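# Place pet feeder in taped outline with bowls seated

## Task

Get the pet feeder inside the tape outline on the table so its handle tab lines up with the red notch in the outline, and have both steel bowls resting flat in the feeder's wells. It only counts if everything stays that way with the robot no longer supporting it.

## Robot and tools

Robot: two arms, left_arm and right_arm, each a six-joint arm with a two-finger parallel gripper. Arm bases in the scene frame: left_arm at (-0.044, +0.257, 0) m with quat_wxyz (+0.996, 0, 0, -0.087); right_arm at (-0.042, -0.249, 0) m with quat_wxyz (+0.997, 0, 0, +0.078). The names are just labels, not image sides.

Scene frame: origin on the tabletop midway between the arms, +x out across the table, +y toward left_arm, +z up. Result state lines give each gripper's end_effector_position (m) and end_effector_quat_wxyz in this frame; the printed position may be somewhat off, more so at long reach. The position is the point between the finger pads, just under 1 cm behind the tips. Gripper axes: fingers point along its +z, close and open along its y.

Joint ranges (rad), base to hand: waist -2.618 to 3.054, shoulder 0.000 to 3.142, elbow 0.000 to 3.142, wrist pitch -1.571 to 1.571, wrist yaw -1.571 to 1.571, wrist roll -2.094 to 2.094. Elbows stop just before straight.

Row format (used by both motion tools): one flat list of 14 numbers, each in [-1, 1], covering both arms even if one is idle: left_arm dx, dy, dz, rx, ry, rz, opening, then right_arm in the same order. dx..rz are an offset, not a pose, expressed in that gripper's own axes and measured from the gripper's pose at the start of the action (for a call's first action, the pose in the scene's latest result). 1.0 equals 0.6 m for dx/dy/dz or 180 degrees; rx, ry, rz form one rotation vector. Opening is absolute: +1 fully open (0.087 m), -1 closed.

execute_actions(actions): a list of up to 15 actions run in sequence; each action is a table of up to 15 rows, one row per 1/30 s step. A short table repeats its final row for the rest of 15 steps. Every row in an action is an offset from that action's start pose, not from the row before. An empty list just returns the state and images. Each action costs 0.5 s.

move(target, speed, blocking): target is one 14-number row, offsets from the latest reported pose. Grippers travel straight lines that all finish together, 0.5 to 10 s long (cut off at 10 s). speed is the path's top speed in m/s, 0.002 to 0.5, default 0.25; rotation up to twice that in rad/s. Paths ignore obstacles and the other arm; the gripper may lag, stray, or overshoot the speed near full reach. Opening is sent at the start. The result adds a 'move:' line with the ending (done, off_target, moving, held, fault), active limits (paced = the sent pose was clipped; held = a check blocked steps, after which the arm may jump fast), and each gripper's distance from its target. If only one arm is named, the other finished fine. blocking=false returns after 0.5 s while motion continues; then use wait or stop before sending new rows or moves.

wait(seconds): 0 to 10; arms hold their last command; returns early if a running move ends. stop(): brakes a running move (needs braking room; fingers keep moving). zoom_image(camera, region): region [x0, y0, x1, y1] in pixels, at most 504x504, origin top-left; cameras cam_head_left, cam_head_right, cam_high, cam_low, cam_left_wrist, cam_right_wrist, all 504x504, returned in that order. read_manual(section) gives only licence texts. finished_scene(scene) ends the scene (1 or 2) irreversibly and reports success; the next scene's task comes in its result.

Controller behaviour: each step the command is clipped to within 70 mm and 16 degrees of the measured pose, so big offsets need several actions; after an action the arm only continues to its last clipped pose. Position takes priority over orientation if both cannot be met. Joint friction can leave the hand up to about 31 mm short, and tiny commands may not move it. 'Hand target' lines show where each gripper is being driven. 'pose unreachable' means the clearance check altered or blocked that arm's command. HELD in step readings marks steps where an arm's row was held back. To keep an arm still, send the offset back to its desired pose in a reply's first call and zeros afterward, always with its proper opening.

Gripping: grip_measured is on the command scale; the last Joint positions number is opening in metres. Readings may be off by about 1 mm. To hold, command roughly 0.02 below grip_measured (less for a lighter grip). About 20 N per pad; fast closing can squeeze harder or pop open. Held parts may get brief tugs.

Hazards: nothing may leave the table; don't let the arms collide or push each other; avoid drops, slips, slams and hard pushes (faster or deeper contact presses harder). Holding loads heats motors: MOTOR HOT at 75 °C, a 10 s stop at 90 °C, and at 100 °C the arm goes limp and falls; these are OVER-TEMPERATURE FAULT lines. The sim keeps running while you compose replies, holding the last command. Joint torque readings have offsets and noise.

Each tool is called after "Request:" by a JSON object that holds its "name" and its "arguments", one argument or row to a line.

## Session

Request:
{"name": "execute_actions", "arguments": {
  "actions": []
}}

Scene clock: 0.00 s.
left_arm: end_effector_position=(+0.2174, +0.1647, +0.2778) grip_measured=+0.986 end_effector_quat_wxyz=(+0.492, +0.564, +0.480, +0.458) | right_arm: end_effector_position=(+0.2016, -0.5315, +0.1452) grip_measured=+0.993 end_effector_quat_wxyz=(+0.618, +0.495, +0.487, -0.369)
Joint positions: left_arm=[-0.761  0.686  0.535  0.01  -0.815  1.513  0.087] | right_arm=[-0.691  1.481  0.317  1.215  0.796  0.219  0.087]
Joint velocities: left_arm=[-0.017 -0.002  0.022  0.022 -0.037 -0.081  0.   ] | right_arm=[-0.007 -0.007 -0.007  0.051 -0.066 -0.037 -0.   ]
Joint torques (N m, as the arm reports them, + toward a larger angle): no reading
Motor temperatures (°C, as the motors report them): left_arm=[25 24 23 26 23 26] | right_arm=[23 24 24 27 24 26]
Hand target (left_arm): +0.217, +0.165, +0.278; +0.492, +0.564, +0.480, +0.458
Hand target (right_arm): +0.202, -0.531, +0.145; +0.618, +0.495, +0.487, -0.369

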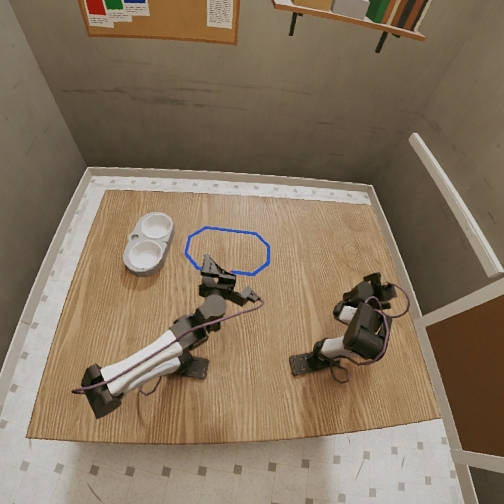

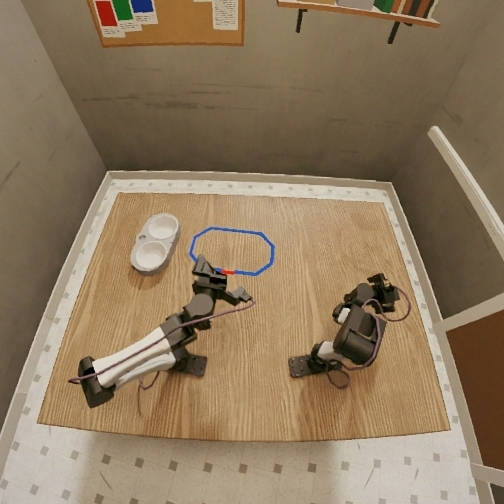

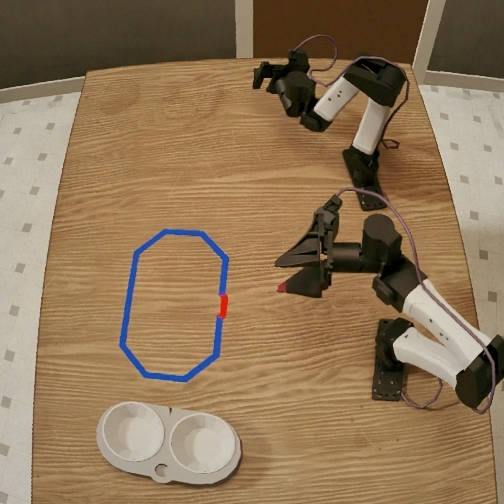

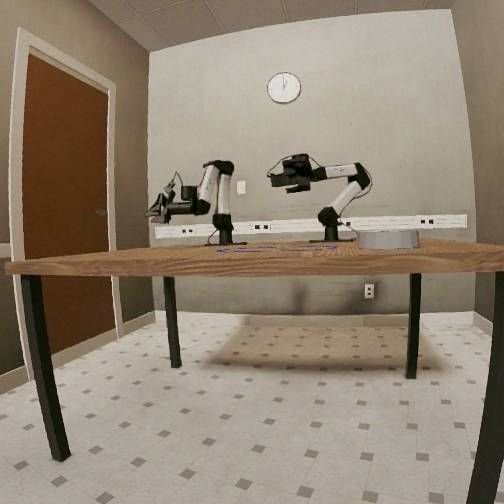

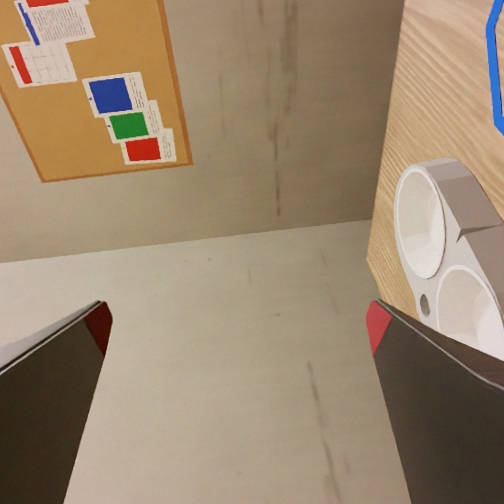

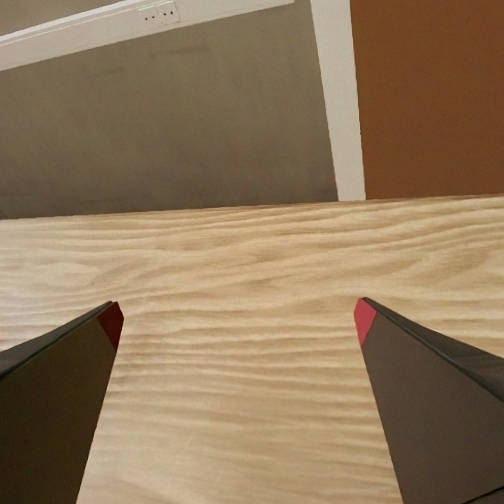

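Request:
{"name": "zoom_image", "arguments": {
  "camera": "cam_high",
  "region": [80, 380, 260, 504]
}}

Request:
{"name": "zoom_image", "arguments": {
  "camera": "cam_head_left",
  "region": [100, 190, 290, 300]
}}

Request:
{"name": "zoom_image", "arguments": {
  "camera": "cam_low",
  "region": [200, 210, 440, 270]
}}

Region (80, 380, 260, 504) of cam_high's 504x504 image, scaled by 2.800, with more detail than that image has; it fills the top 347 rows of this view, and the rest is white.

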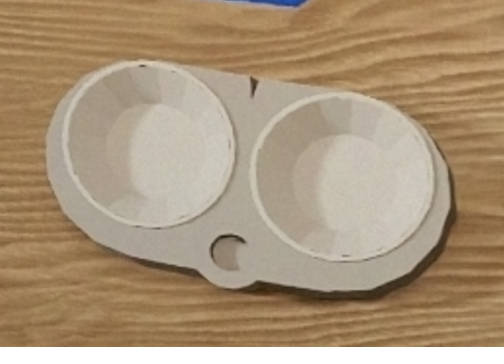

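Region (100, 190, 290, 300) of cam_head_left's 504x504 image, scaled by 2.653, with more detail than that image has; it fills the top 292 rows of this view, and the rest is white.

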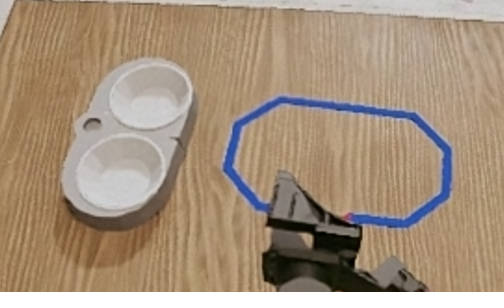

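Region (200, 210, 440, 270) of cam_low's 504x504 image, scaled by 2.100, with more detail than that image has; it fills the top 126 rows of this view, and the rest is white.

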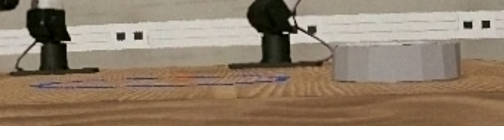

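Request:
{"name": "move", "arguments": {
  "target": [0.5707,-0.1433,0.1345,0.3556,0.382,-0.438,-1, 0,0,0,0,0,0,1],
  "speed": 0.4
}}

Scene clock: 123.23 s.
left_arm: end_effector_position=(+0.3263, +0.4948, +0.2118) grip_measured=-1.000 end_effector_quat_wxyz=(+0.131, +0.011, +0.986, +0.098) | right_arm: end_effector_position=(+0.2016, -0.5315, +0.1452) grip_measured=+0.993 end_effector_quat_wxyz=(+0.618, +0.495, +0.487, -0.369)
Joint positions: left_arm=[ 0.682  2.23   2.56  -1.575 -0.04   0.535  0.   ] | right_arm=[-0.691  1.481  0.317  1.215  0.796  0.219  0.087]
Joint velocities: left_arm=[-0.002 -0.012 -0.007  0.007  0.007 -0.051  0.   ] | right_arm=[-0.002  0.022 -0.002 -0.022 -0.051 -0.081  0.   ]
Joint torques (N m, as the arm reports them, + toward a larger angle): left_arm=[ 0.21 -9.82  7.39  0.83  0.01 -0.08] | right_arm=[-0.37 -4.82  5.19  1.53 -0.07 -0.1 ]
Motor temperatures (°C, as the motors report them): left_arm=[25 25 32 35 23 26] | right_arm=[23 27 30 40 24 26]
Hand target (left_arm): +0.326, +0.495, +0.211; +0.133, +0.004, +0.987, +0.092
Hand target (right_arm): +0.202, -0.531, +0.145; +0.618, +0.495, +0.487, -0.369
Off the commanded pose (left_arm): 0.013 m, 19 deg; orientation clipped at the last step of the last action.
Off the commanded pose (right_arm): 0.000 m, 0 deg.
joint sent to its limit (left arm) — the command would take joint 4 (wrist pitch) past its lower limit, so that joint was sent only as far as its limit.
move: off_target (left_arm); limits=paced

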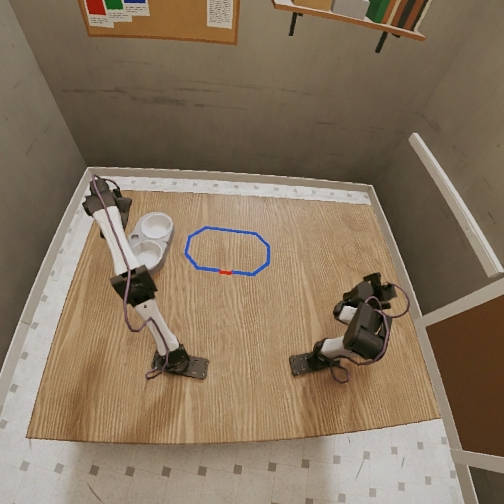

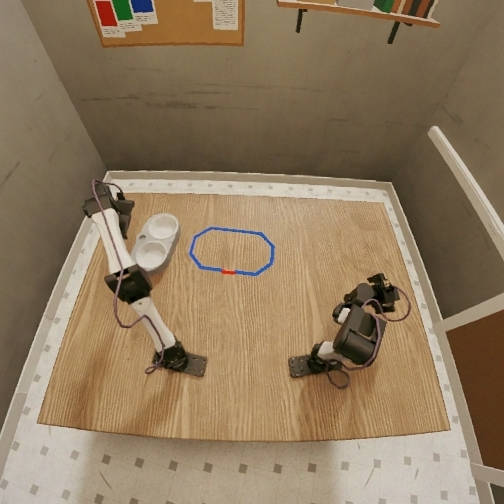

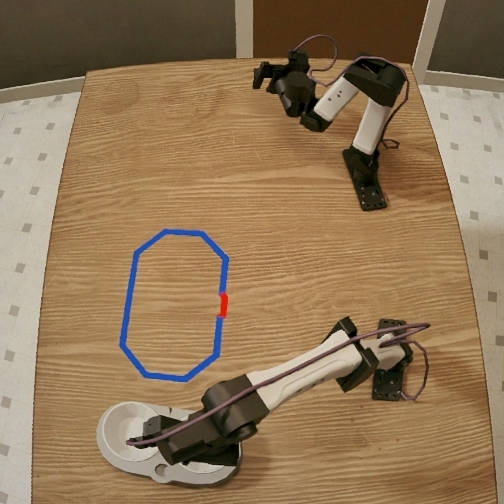

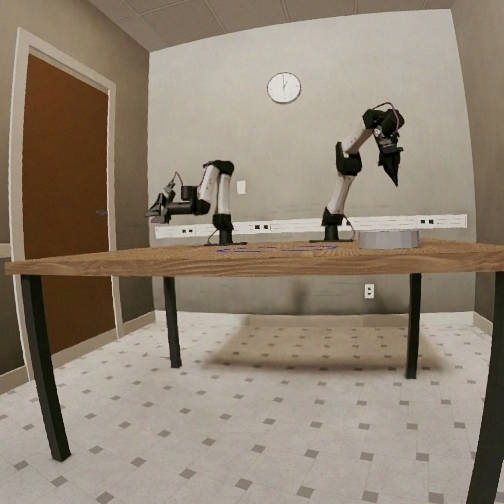

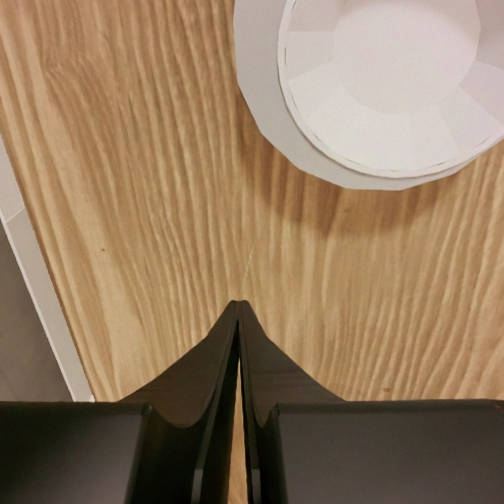

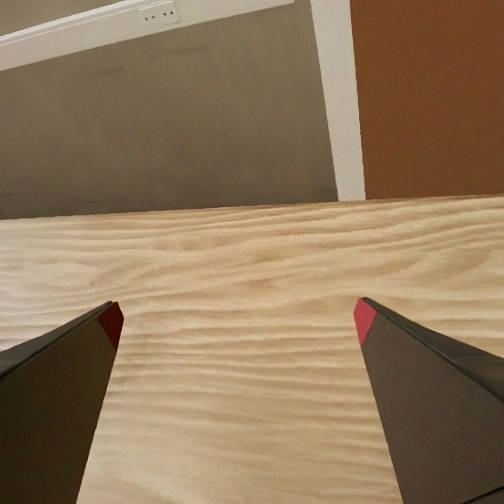

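Request:
{"name": "move", "arguments": {
  "target": [-0.0205,0.1053,0.2067,0,0,0,-1, 0,0,0,0,0,0,1],
  "speed": 0.3
}}

Scene clock: 214.97 s.
left_arm: end_effector_position=(+0.3731, +0.5807, +0.1168) grip_measured=-1.000 end_effector_quat_wxyz=(+0.140, +0.010, +0.984, +0.110) | right_arm: end_effector_position=(+0.2016, -0.5315, +0.1452) grip_measured=+0.993 end_effector_quat_wxyz=(+0.618, +0.495, +0.487, -0.369)
Joint positions: left_arm=[ 0.783  2.611  2.844 -1.447 -0.017  0.631  0.   ] | right_arm=[-0.691  1.481  0.317  1.215  0.796  0.219  0.087]
Joint velocities: left_arm=[ 0.002 -0.007 -0.012  0.007 -0.007 -0.051  0.   ] | right_arm=[-0.012 -0.012  0.007 -0.007 -0.051 -0.051  0.   ]
Joint torques (N m, as the arm reports them, + toward a larger angle): left_arm=[ -0.02 -11.9    7.56   0.88   0.01   0.  ] | right_arm=[-0.36 -4.78  5.28  1.57 -0.02 -0.11]
Motor temperatures (°C, as the motors report them): left_arm=[26 40 33 32 23 26] | right_arm=[23 28 31 44 24 26]
Hand target (left_arm): +0.373, +0.581, +0.112; +0.138, +0.011, +0.985, +0.103
Hand target (right_arm): +0.202, -0.531, +0.145; +0.618, +0.495, +0.487, -0.369
Off the commanded pose (left_arm): 0.007 m, 2 deg.
Off the commanded pose (right_arm): 0.000 m, 0 deg.
elbow stopped short (left arm): the move would have taken joint 3 (elbow) straighter than the controller allows; a more bent joint 3 avoids this.
move: done

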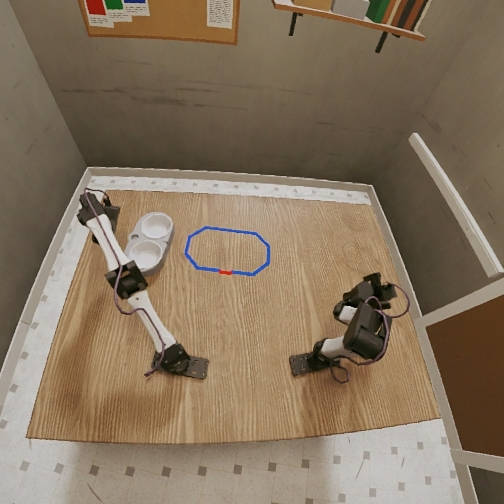

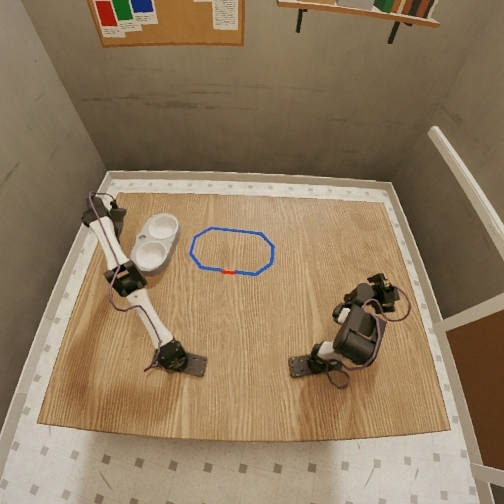

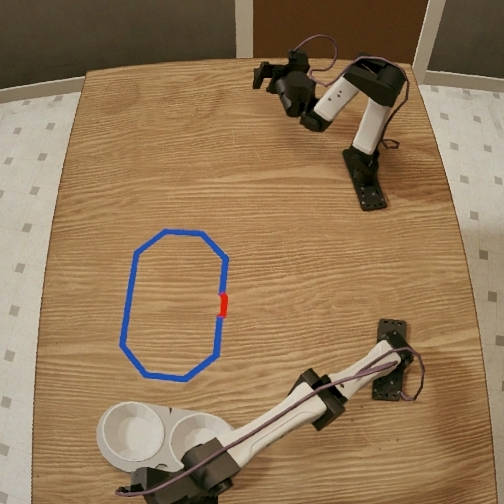

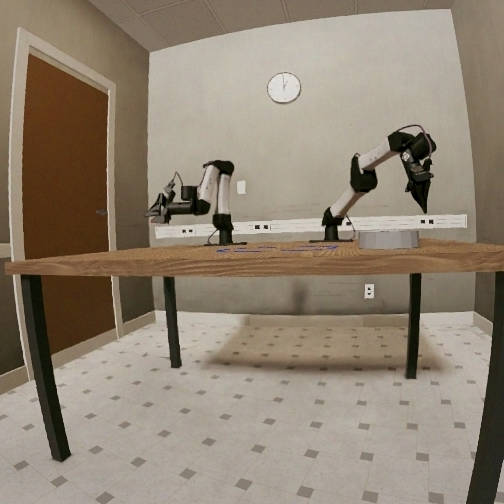

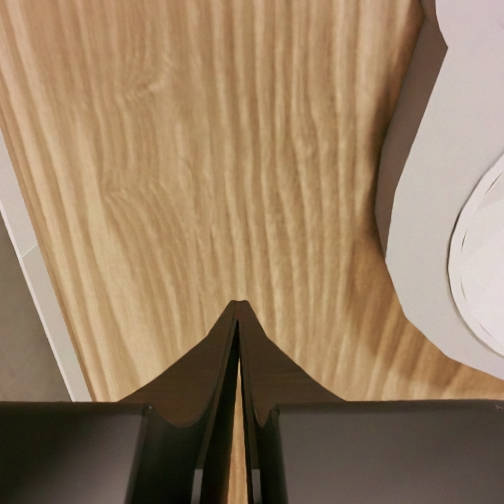

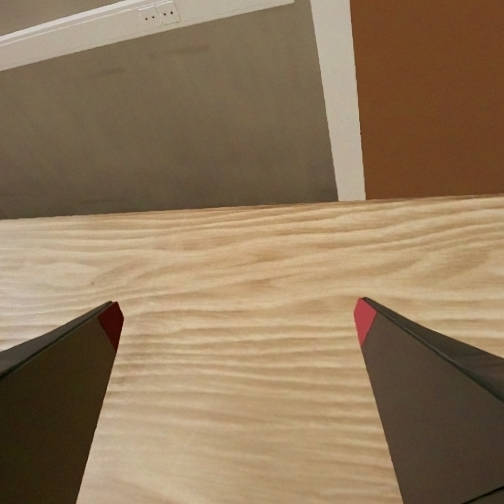

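Request:
{"name": "move", "arguments": {
  "target": [0.048,-0.0433,0.1163,0,0,0,-1, 0,0,0,0,0,0,1],
  "speed": 0.15
}}

Scene clock: 227.27 s.
left_arm: end_effector_position=(+0.3627, +0.5733, +0.0343) grip_measured=-1.000 end_effector_quat_wxyz=(+0.133, +0.008, +0.986, +0.105) | right_arm: end_effector_position=(+0.2016, -0.5315, +0.1452) grip_measured=+0.993 end_effector_quat_wxyz=(+0.618, +0.495, +0.487, -0.369)
Joint positions: left_arm=[ 0.783  2.385  2.087 -0.933 -0.017  0.628  0.   ] | right_arm=[-0.691  1.481  0.317  1.215  0.796  0.219  0.087]
Joint velocities: left_arm=[-0.002 -0.017 -0.017  0.007  0.037 -0.081  0.   ] | right_arm=[-0.012 -0.007  0.002 -0.022 -0.007  0.066  0.001]
Joint torques (N m, as the arm reports them, + toward a larger angle): left_arm=[ -0.61 -13.54   5.84   1.08  -0.1   -0.05] | right_arm=[-0.23 -4.74  5.16  1.54 -0.01 -0.09]
Motor temperatures (°C, as the motors report them): left_arm=[26 43 33 32 23 26] | right_arm=[23 28 32 44 24 26]
Hand target (left_arm): +0.365, +0.573, +0.037; +0.140, +0.010, +0.984, +0.110
Hand target (right_arm): +0.202, -0.531, +0.145; +0.618, +0.495, +0.487, -0.369
Off the commanded pose (left_arm): 0.005 m, 1 deg.
Off the commanded pose (right_arm): 0.000 m, 0 deg.
move: done

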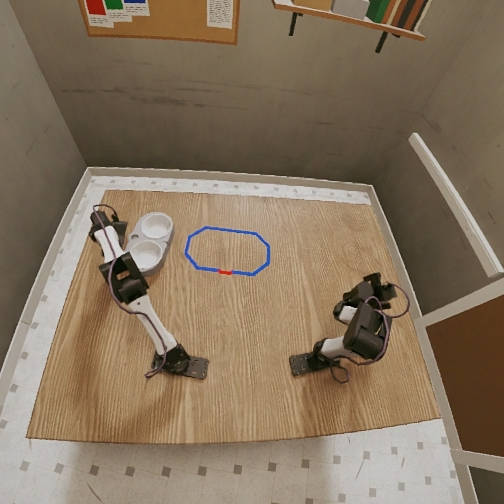

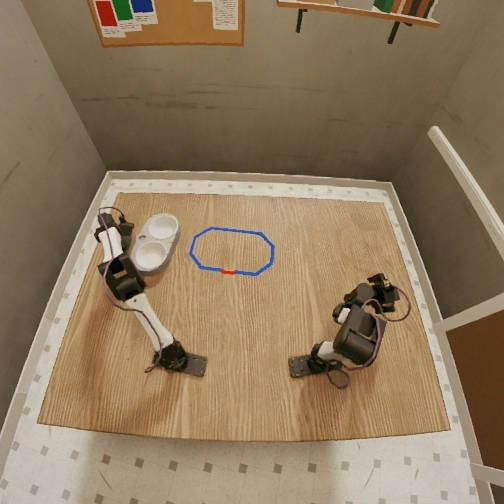

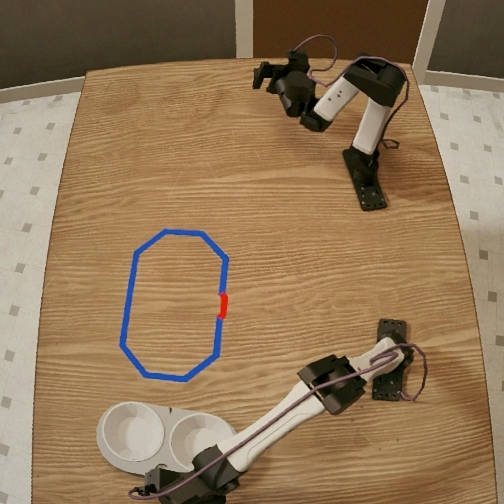

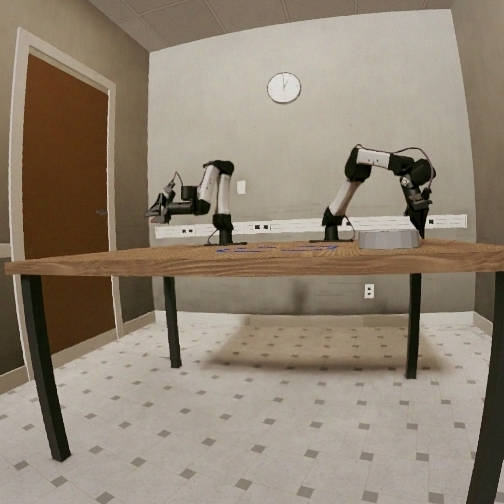

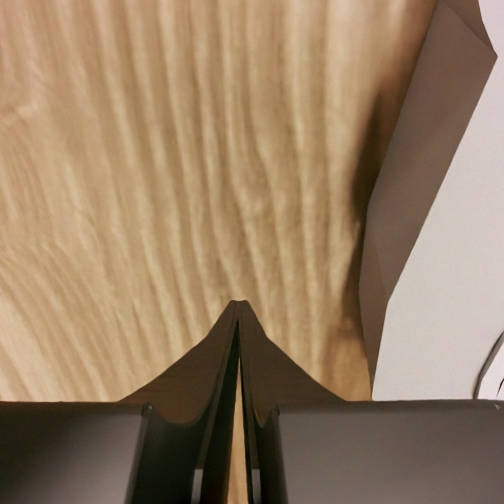

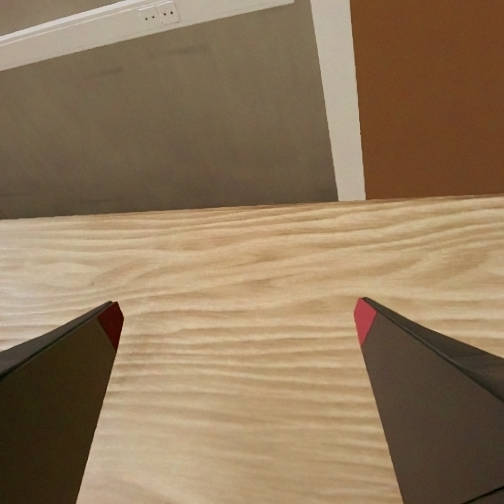

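Request:
{"name": "move", "arguments": {
  "target": [-0.0111,-0.2275,-0.051,0,0,0,-1, 0,0,0,0,0,0,1],
  "speed": 0.07
}}

Scene clock: 238.07 s.
left_arm: end_effector_position=(+0.3569, +0.4381, +0.0311) grip_measured=-1.000 end_effector_quat_wxyz=(+0.123, +0.009, +0.987, +0.103) | right_arm: end_effector_position=(+0.2016, -0.5315, +0.1452) grip_measured=+0.993 end_effector_quat_wxyz=(+0.618, +0.495, +0.487, -0.369)
Joint positions: left_arm=[ 0.522  2.117  1.633 -0.782 -0.106  0.382  0.   ] | right_arm=[-0.691  1.481  0.317  1.215  0.796  0.219  0.087]
Joint velocities: left_arm=[ 0.007  0.017 -0.002 -0.007 -0.066 -0.037  0.   ] | right_arm=[-0.007 -0.002  0.007  0.007  0.095 -0.007 -0.001]
Joint torques (N m, as the arm reports them, + toward a larger angle): left_arm=[ -1.16 -11.73   5.6    1.08  -0.15  -0.1 ] | right_arm=[-0.35 -4.74  5.2   1.55 -0.02 -0.09]
Motor temperatures (°C, as the motors report them): left_arm=[26 47 32 32 23 26] | right_arm=[23 28 32 45 24 26]
Hand target (left_arm): +0.360, +0.434, +0.034; +0.132, +0.008, +0.986, +0.105
Hand target (right_arm): +0.202, -0.531, +0.145; +0.618, +0.495, +0.487, -0.369
Off the commanded pose (left_arm): 0.009 m, 1 deg.
Off the commanded pose (right_arm): 0.000 m, 0 deg.
move: done

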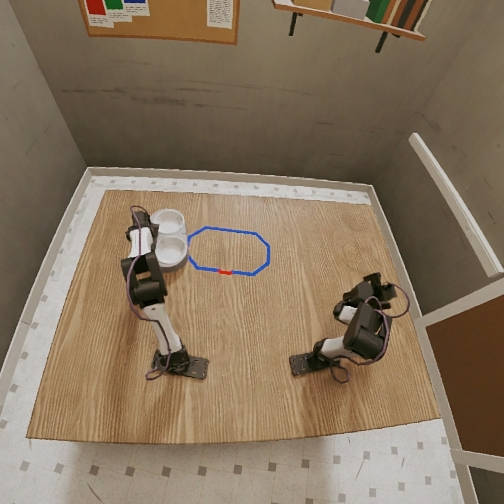

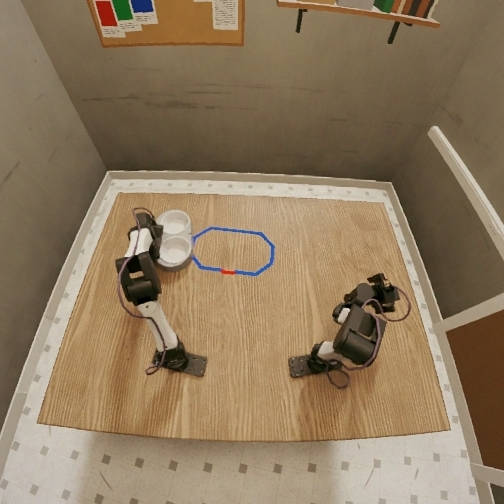

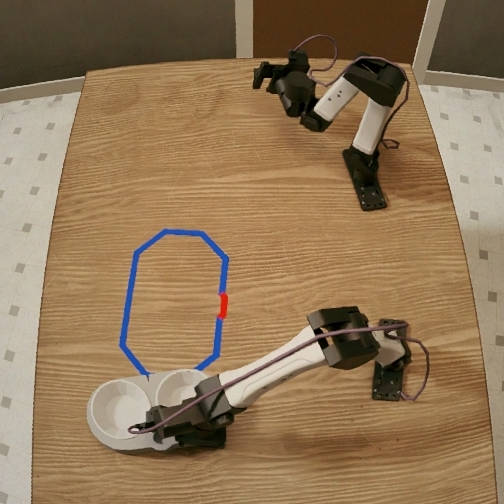

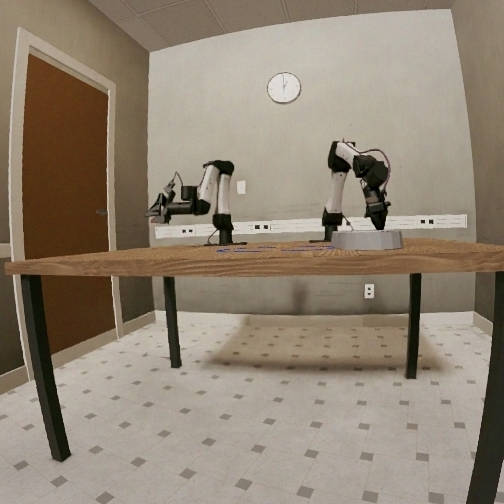

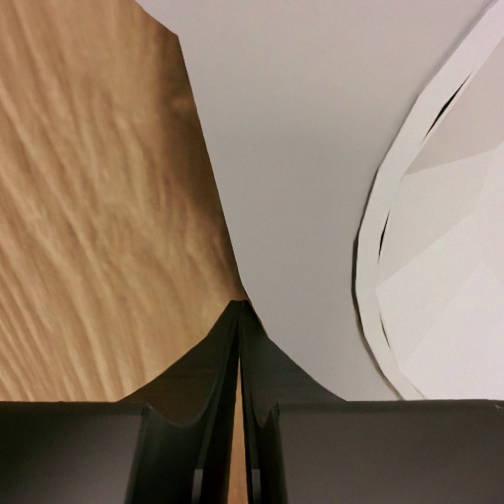

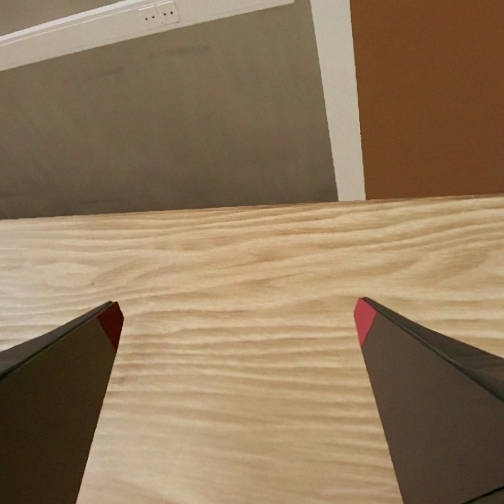

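Request:
{"name": "move", "arguments": {
  "target": [-0.031,0.052,-0.1215,0.0358,-0.0219,-0.106,-1, 0,0,0,0,0,0,1],
  "speed": 0.2
}}

Request:
{"name": "move", "arguments": {
  "target": [-0.1545,-0.0508,0.065,0,0,0,1, 0,0,0,0,0,0,1],
  "speed": 0.2
}}

Scene clock: 276.73 s.
left_arm: end_effector_position=(+0.3561, +0.4495, +0.1023) grip_measured=-1.000 end_effector_quat_wxyz=(+0.161, -0.139, +0.977, +0.027) | right_arm: end_effector_position=(+0.2016, -0.5315, +0.1452) grip_measured=+0.993 end_effector_quat_wxyz=(+0.618, +0.495, +0.487, -0.369)
Joint positions: left_arm=[ 0.627  2.094  1.893 -1.045  0.047  0.162  0.   ] | right_arm=[-0.691  1.481  0.317  1.215  0.796  0.219  0.087]
Joint velocities: left_arm=[ 0.007 -0.012 -0.012 -0.095 -0.007 -0.022  0.   ] | right_arm=[-0.027  0.012  0.012 -0.022 -0.037  0.022  0.   ]
Joint torques (N m, as the arm reports them, + toward a larger angle): left_arm=[  0.27 -11.37   8.43   0.85   0.04  -0.1 ] | right_arm=[-0.31 -4.73  5.24  1.53 -0.01 -0.06]
Motor temperatures (°C, as the motors report them): left_arm=[26 50 32 32 23 26] | right_arm=[23 28 32 46 24 26]
Hand target (left_arm): +0.357, +0.451, +0.111; +0.171, -0.144, +0.974, +0.025
Hand target (right_arm): +0.202, -0.531, +0.145; +0.618, +0.495, +0.487, -0.369
Off the commanded pose (left_arm): 0.010 m, 1 deg.
Off the commanded pose (right_arm): 0.000 m, 0 deg.
move: done

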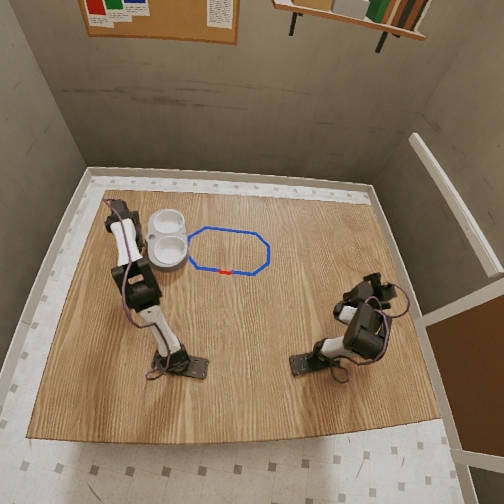

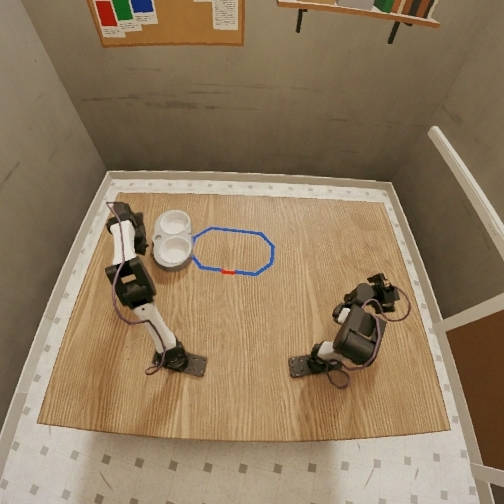

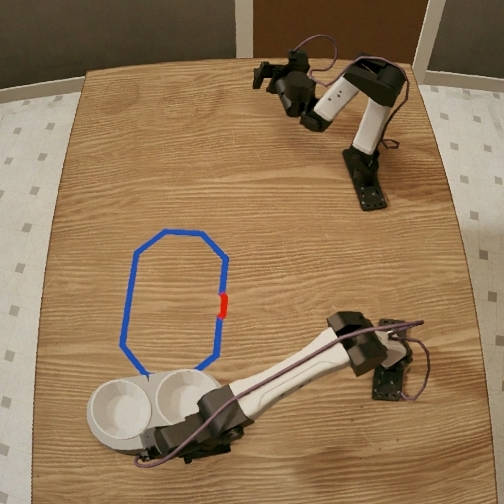

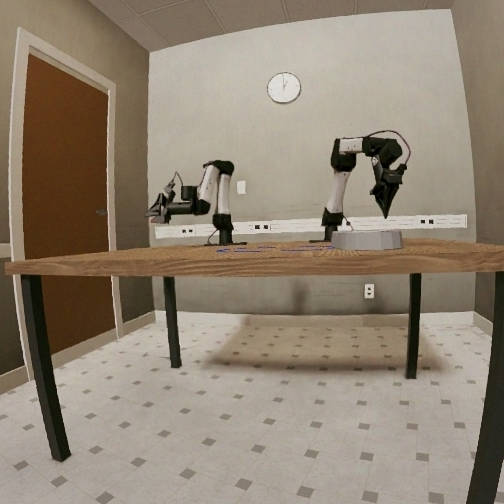

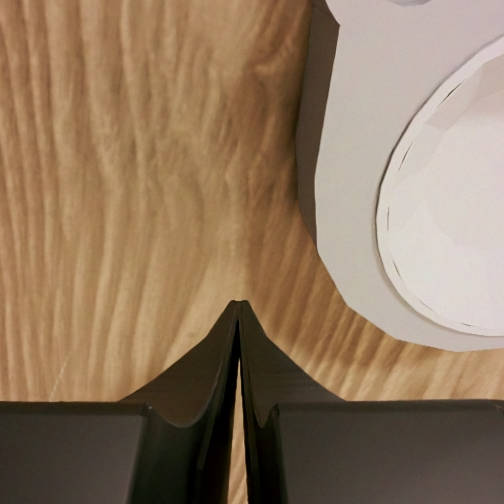

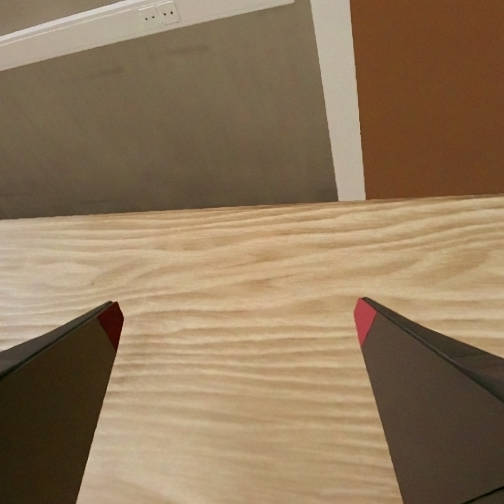

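Scene clock: 278.07 s.
left_arm: end_effector_position=(+0.4606, +0.4489, +0.0982) grip_measured=+0.986 end_effector_quat_wxyz=(+0.196, -0.136, +0.971, +0.032) | right_arm: end_effector_position=(+0.2016, -0.5315, +0.1452) grip_measured=+0.993 end_effector_quat_wxyz=(+0.618, +0.495, +0.487, -0.369)
Joint positions: left_arm=[ 0.541  2.649  2.842 -1.365  0.026  0.082  0.087] | right_arm=[-0.691  1.481  0.317  1.215  0.796  0.219  0.087]
Joint velocities: left_arm=[-0.002  0.002 -0.037  0.051  0.007  0.066 -0.001] | right_arm=[-0.017 -0.017 -0.007 -0.081  0.11  -0.066 -0.   ]
Joint torques (N m, as the arm reports them, + toward a larger angle): left_arm=[ -0.69 -12.41   7.88   0.99  -0.19  -0.1 ] | right_arm=[-0.26 -4.87  5.14  1.53 -0.06 -0.1 ]
Motor temperatures (°C, as the motors report them): left_arm=[26 50 32 32 23 26] | right_arm=[23 28 32 46 24 26]
Hand target (left_arm): +0.461, +0.447, +0.096; +0.193, -0.137, +0.971, +0.034
Hand target (right_arm): +0.202, -0.531, +0.145; +0.618, +0.495, +0.487, -0.369
Off the commanded pose (left_arm): 0.003 m, 4 deg.
Off the commanded pose (right_arm): 0.000 m, 0 deg.
elbow stopped short (left arm): the move would have taken joint 3 (elbow) straighter than the controller allows; a more bent joint 3 avoids this.
move: off_target (left_arm)

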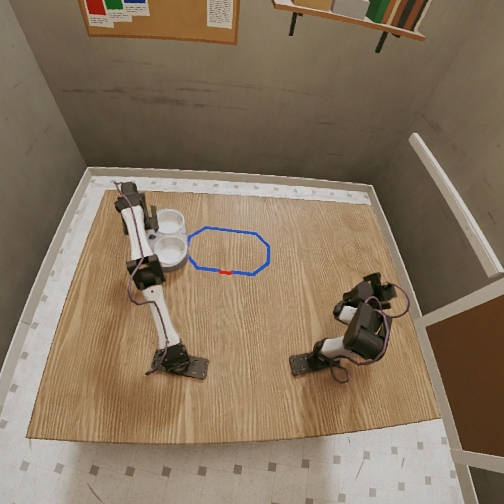

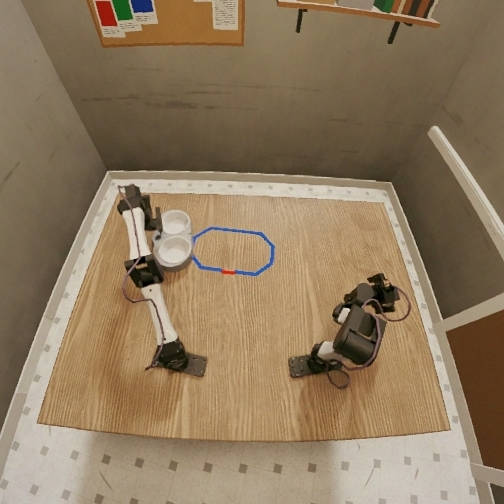

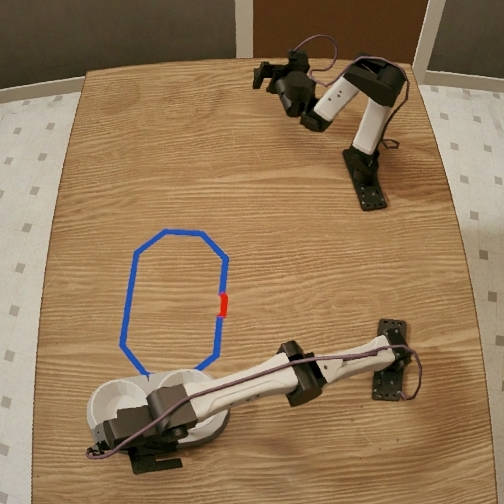

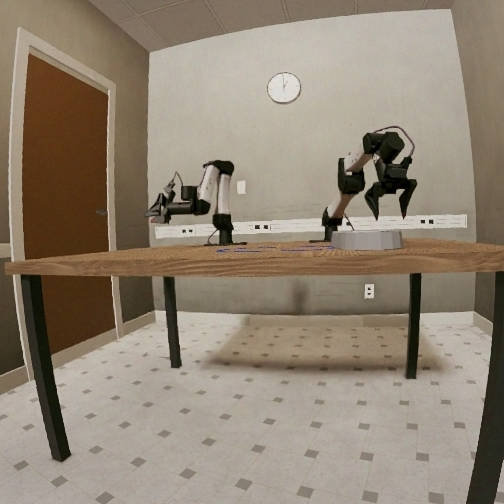

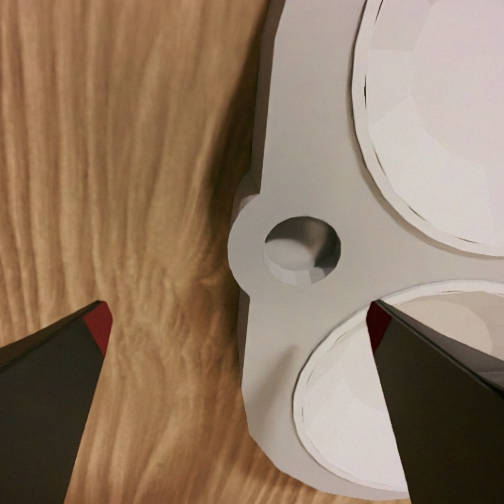

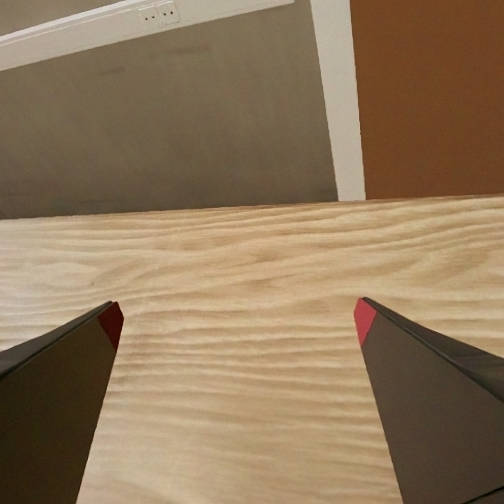

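Request:
{"name": "move", "arguments": {
  "target": [0.0167,0,0.0433,0,0,0,-0.08, 0,0,0,0,0,0,1],
  "speed": 0.06
}}

Scene clock: 310.03 s.
left_arm: end_effector_position=(+0.4595, +0.4484, +0.0648) grip_measured=-0.080 end_effector_quat_wxyz=(+0.186, -0.137, +0.973, +0.029) | right_arm: end_effector_position=(+0.2016, -0.5315, +0.1452) grip_measured=+0.993 end_effector_quat_wxyz=(+0.618, +0.495, +0.487, -0.369)
Joint positions: left_arm=[ 0.541  2.544  2.504 -1.152  0.026  0.082  0.04 ] | right_arm=[-0.691  1.481  0.317  1.215  0.796  0.219  0.087]
Joint velocities: left_arm=[ 0.002 -0.007  0.002  0.022 -0.037 -0.022 -0.   ] | right_arm=[ 0.002  0.007 -0.007 -0.081  0.022 -0.037  0.   ]
Joint torques (N m, as the arm reports them, + toward a larger angle): left_arm=[ -0.25 -14.61   5.89   1.18  -0.1   -0.03] | right_arm=[-0.33 -4.92  5.22  1.57 -0.03 -0.07]
Motor temperatures (°C, as the motors report them): left_arm=[26 54 34 32 23 26] | right_arm=[23 28 32 47 24 26]
Hand target (left_arm): +0.461, +0.450, +0.070; +0.196, -0.136, +0.971, +0.032
Hand target (right_arm): +0.202, -0.531, +0.145; +0.618, +0.495, +0.487, -0.369
Off the commanded pose (left_arm): 0.006 m, 1 deg.
Off the commanded pose (right_arm): 0.000 m, 0 deg.
move: done

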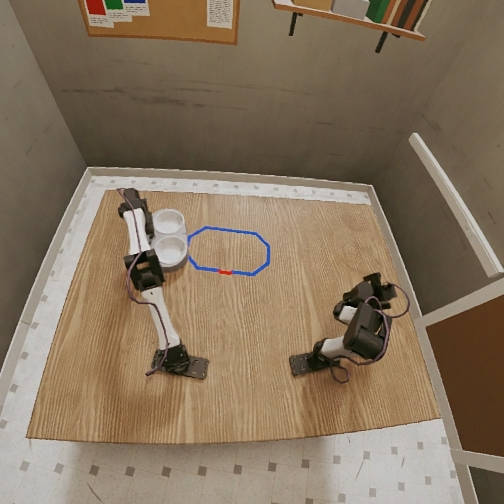

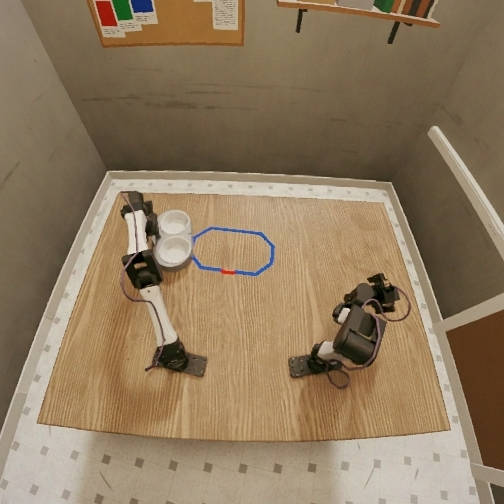

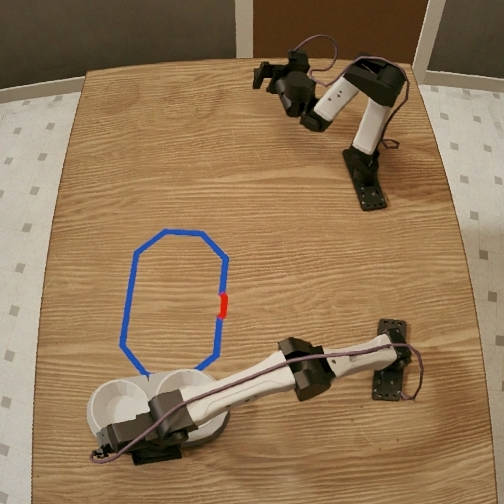

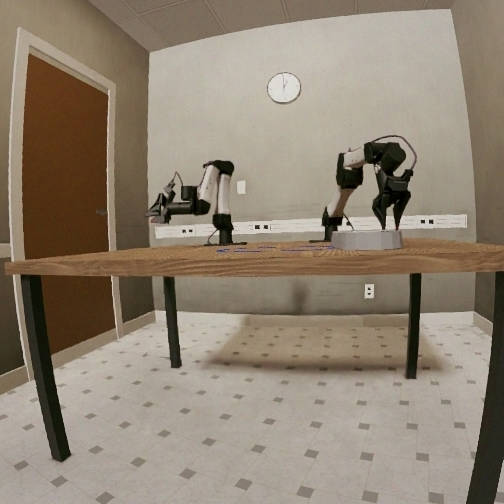

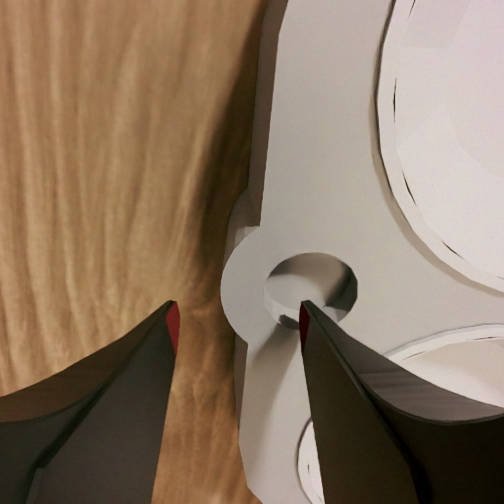

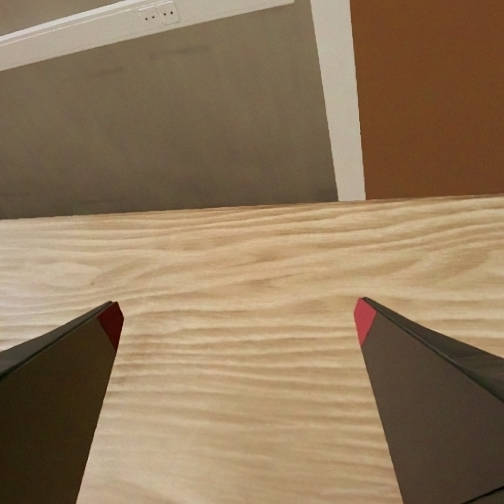

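Request:
{"name": "move", "arguments": {
  "target": [-0.011,0,0.02,0,0,0,-0.08, 0,0,0,0,0,0,1],
  "speed": 0.03
}}

Scene clock: 332.03 s.
left_arm: end_effector_position=(+0.4698, +0.4523, +0.0569) grip_measured=-0.080 end_effector_quat_wxyz=(+0.189, -0.137, +0.972, +0.030) | right_arm: end_effector_position=(+0.2016, -0.5315, +0.1452) grip_measured=+0.993 end_effector_quat_wxyz=(+0.618, +0.495, +0.487, -0.369)
Joint positions: left_arm=[ 0.541  2.632  2.638 -1.193  0.026  0.082  0.04 ] | right_arm=[-0.691  1.481  0.317  1.215  0.796  0.219  0.087]
Joint velocities: left_arm=[ 0.007 -0.007  0.032 -0.022 -0.037  0.037  0.   ] | right_arm=[-0.002  0.002 -0.002  0.007 -0.022 -0.051  0.   ]
Joint torques (N m, as the arm reports them, + toward a larger angle): left_arm=[ -0.47 -12.85   8.46   0.93  -0.1   -0.05] | right_arm=[-0.2  -4.81  5.34  1.57 -0.04 -0.06]
Motor temperatures (°C, as the motors report them): left_arm=[26 61 33 33 23 26] | right_arm=[23 28 33 47 24 26]
Hand target (left_arm): +0.470, +0.451, +0.056; +0.186, -0.137, +0.972, +0.029
Hand target (right_arm): +0.202, -0.531, +0.145; +0.618, +0.495, +0.487, -0.369
Off the commanded pose (left_arm): 0.001 m, 0 deg.
Off the commanded pose (right_arm): 0.000 m, 0 deg.
move: done

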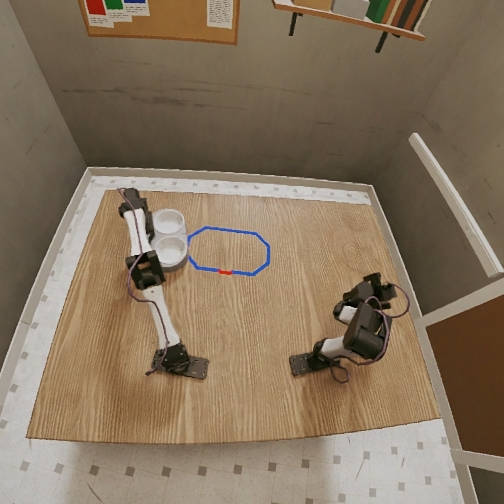

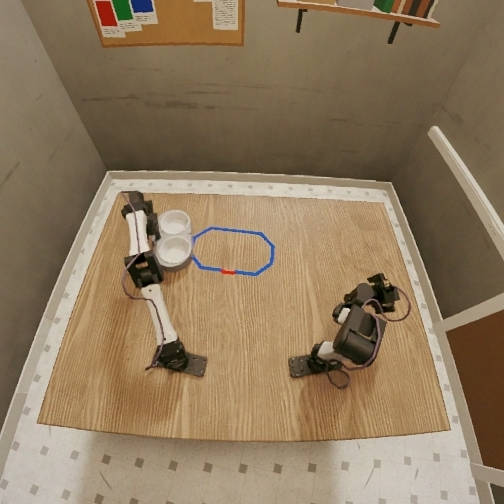

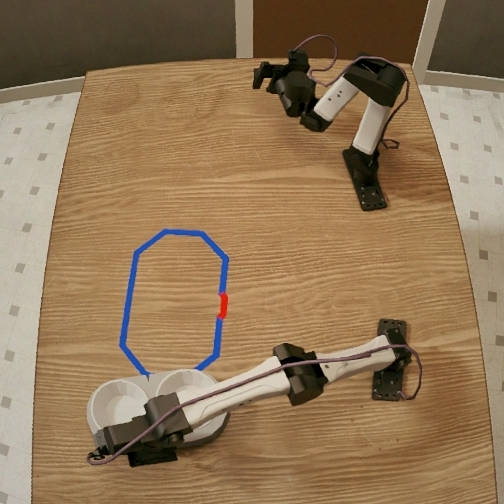

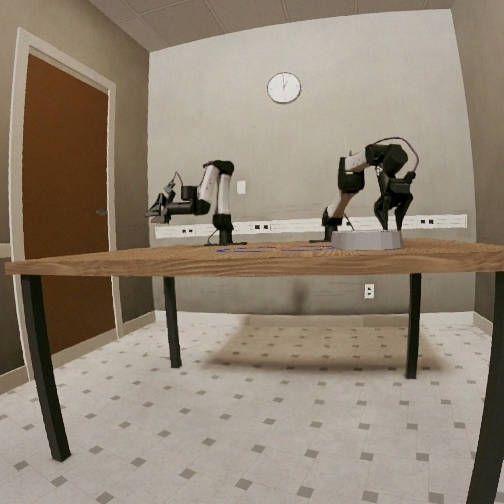

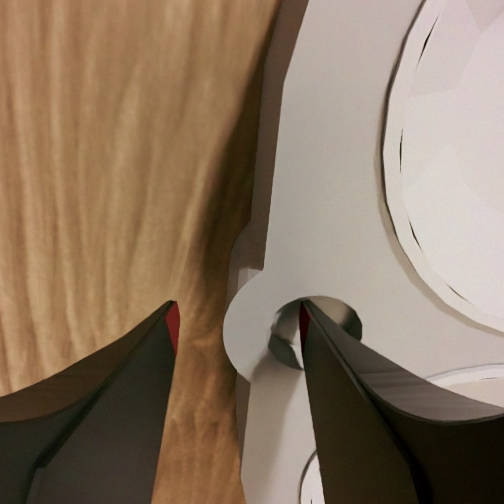

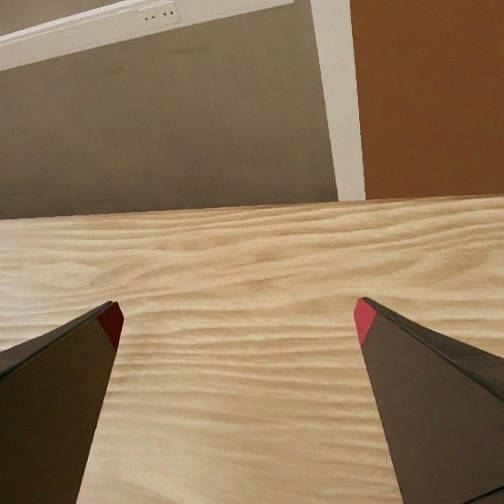

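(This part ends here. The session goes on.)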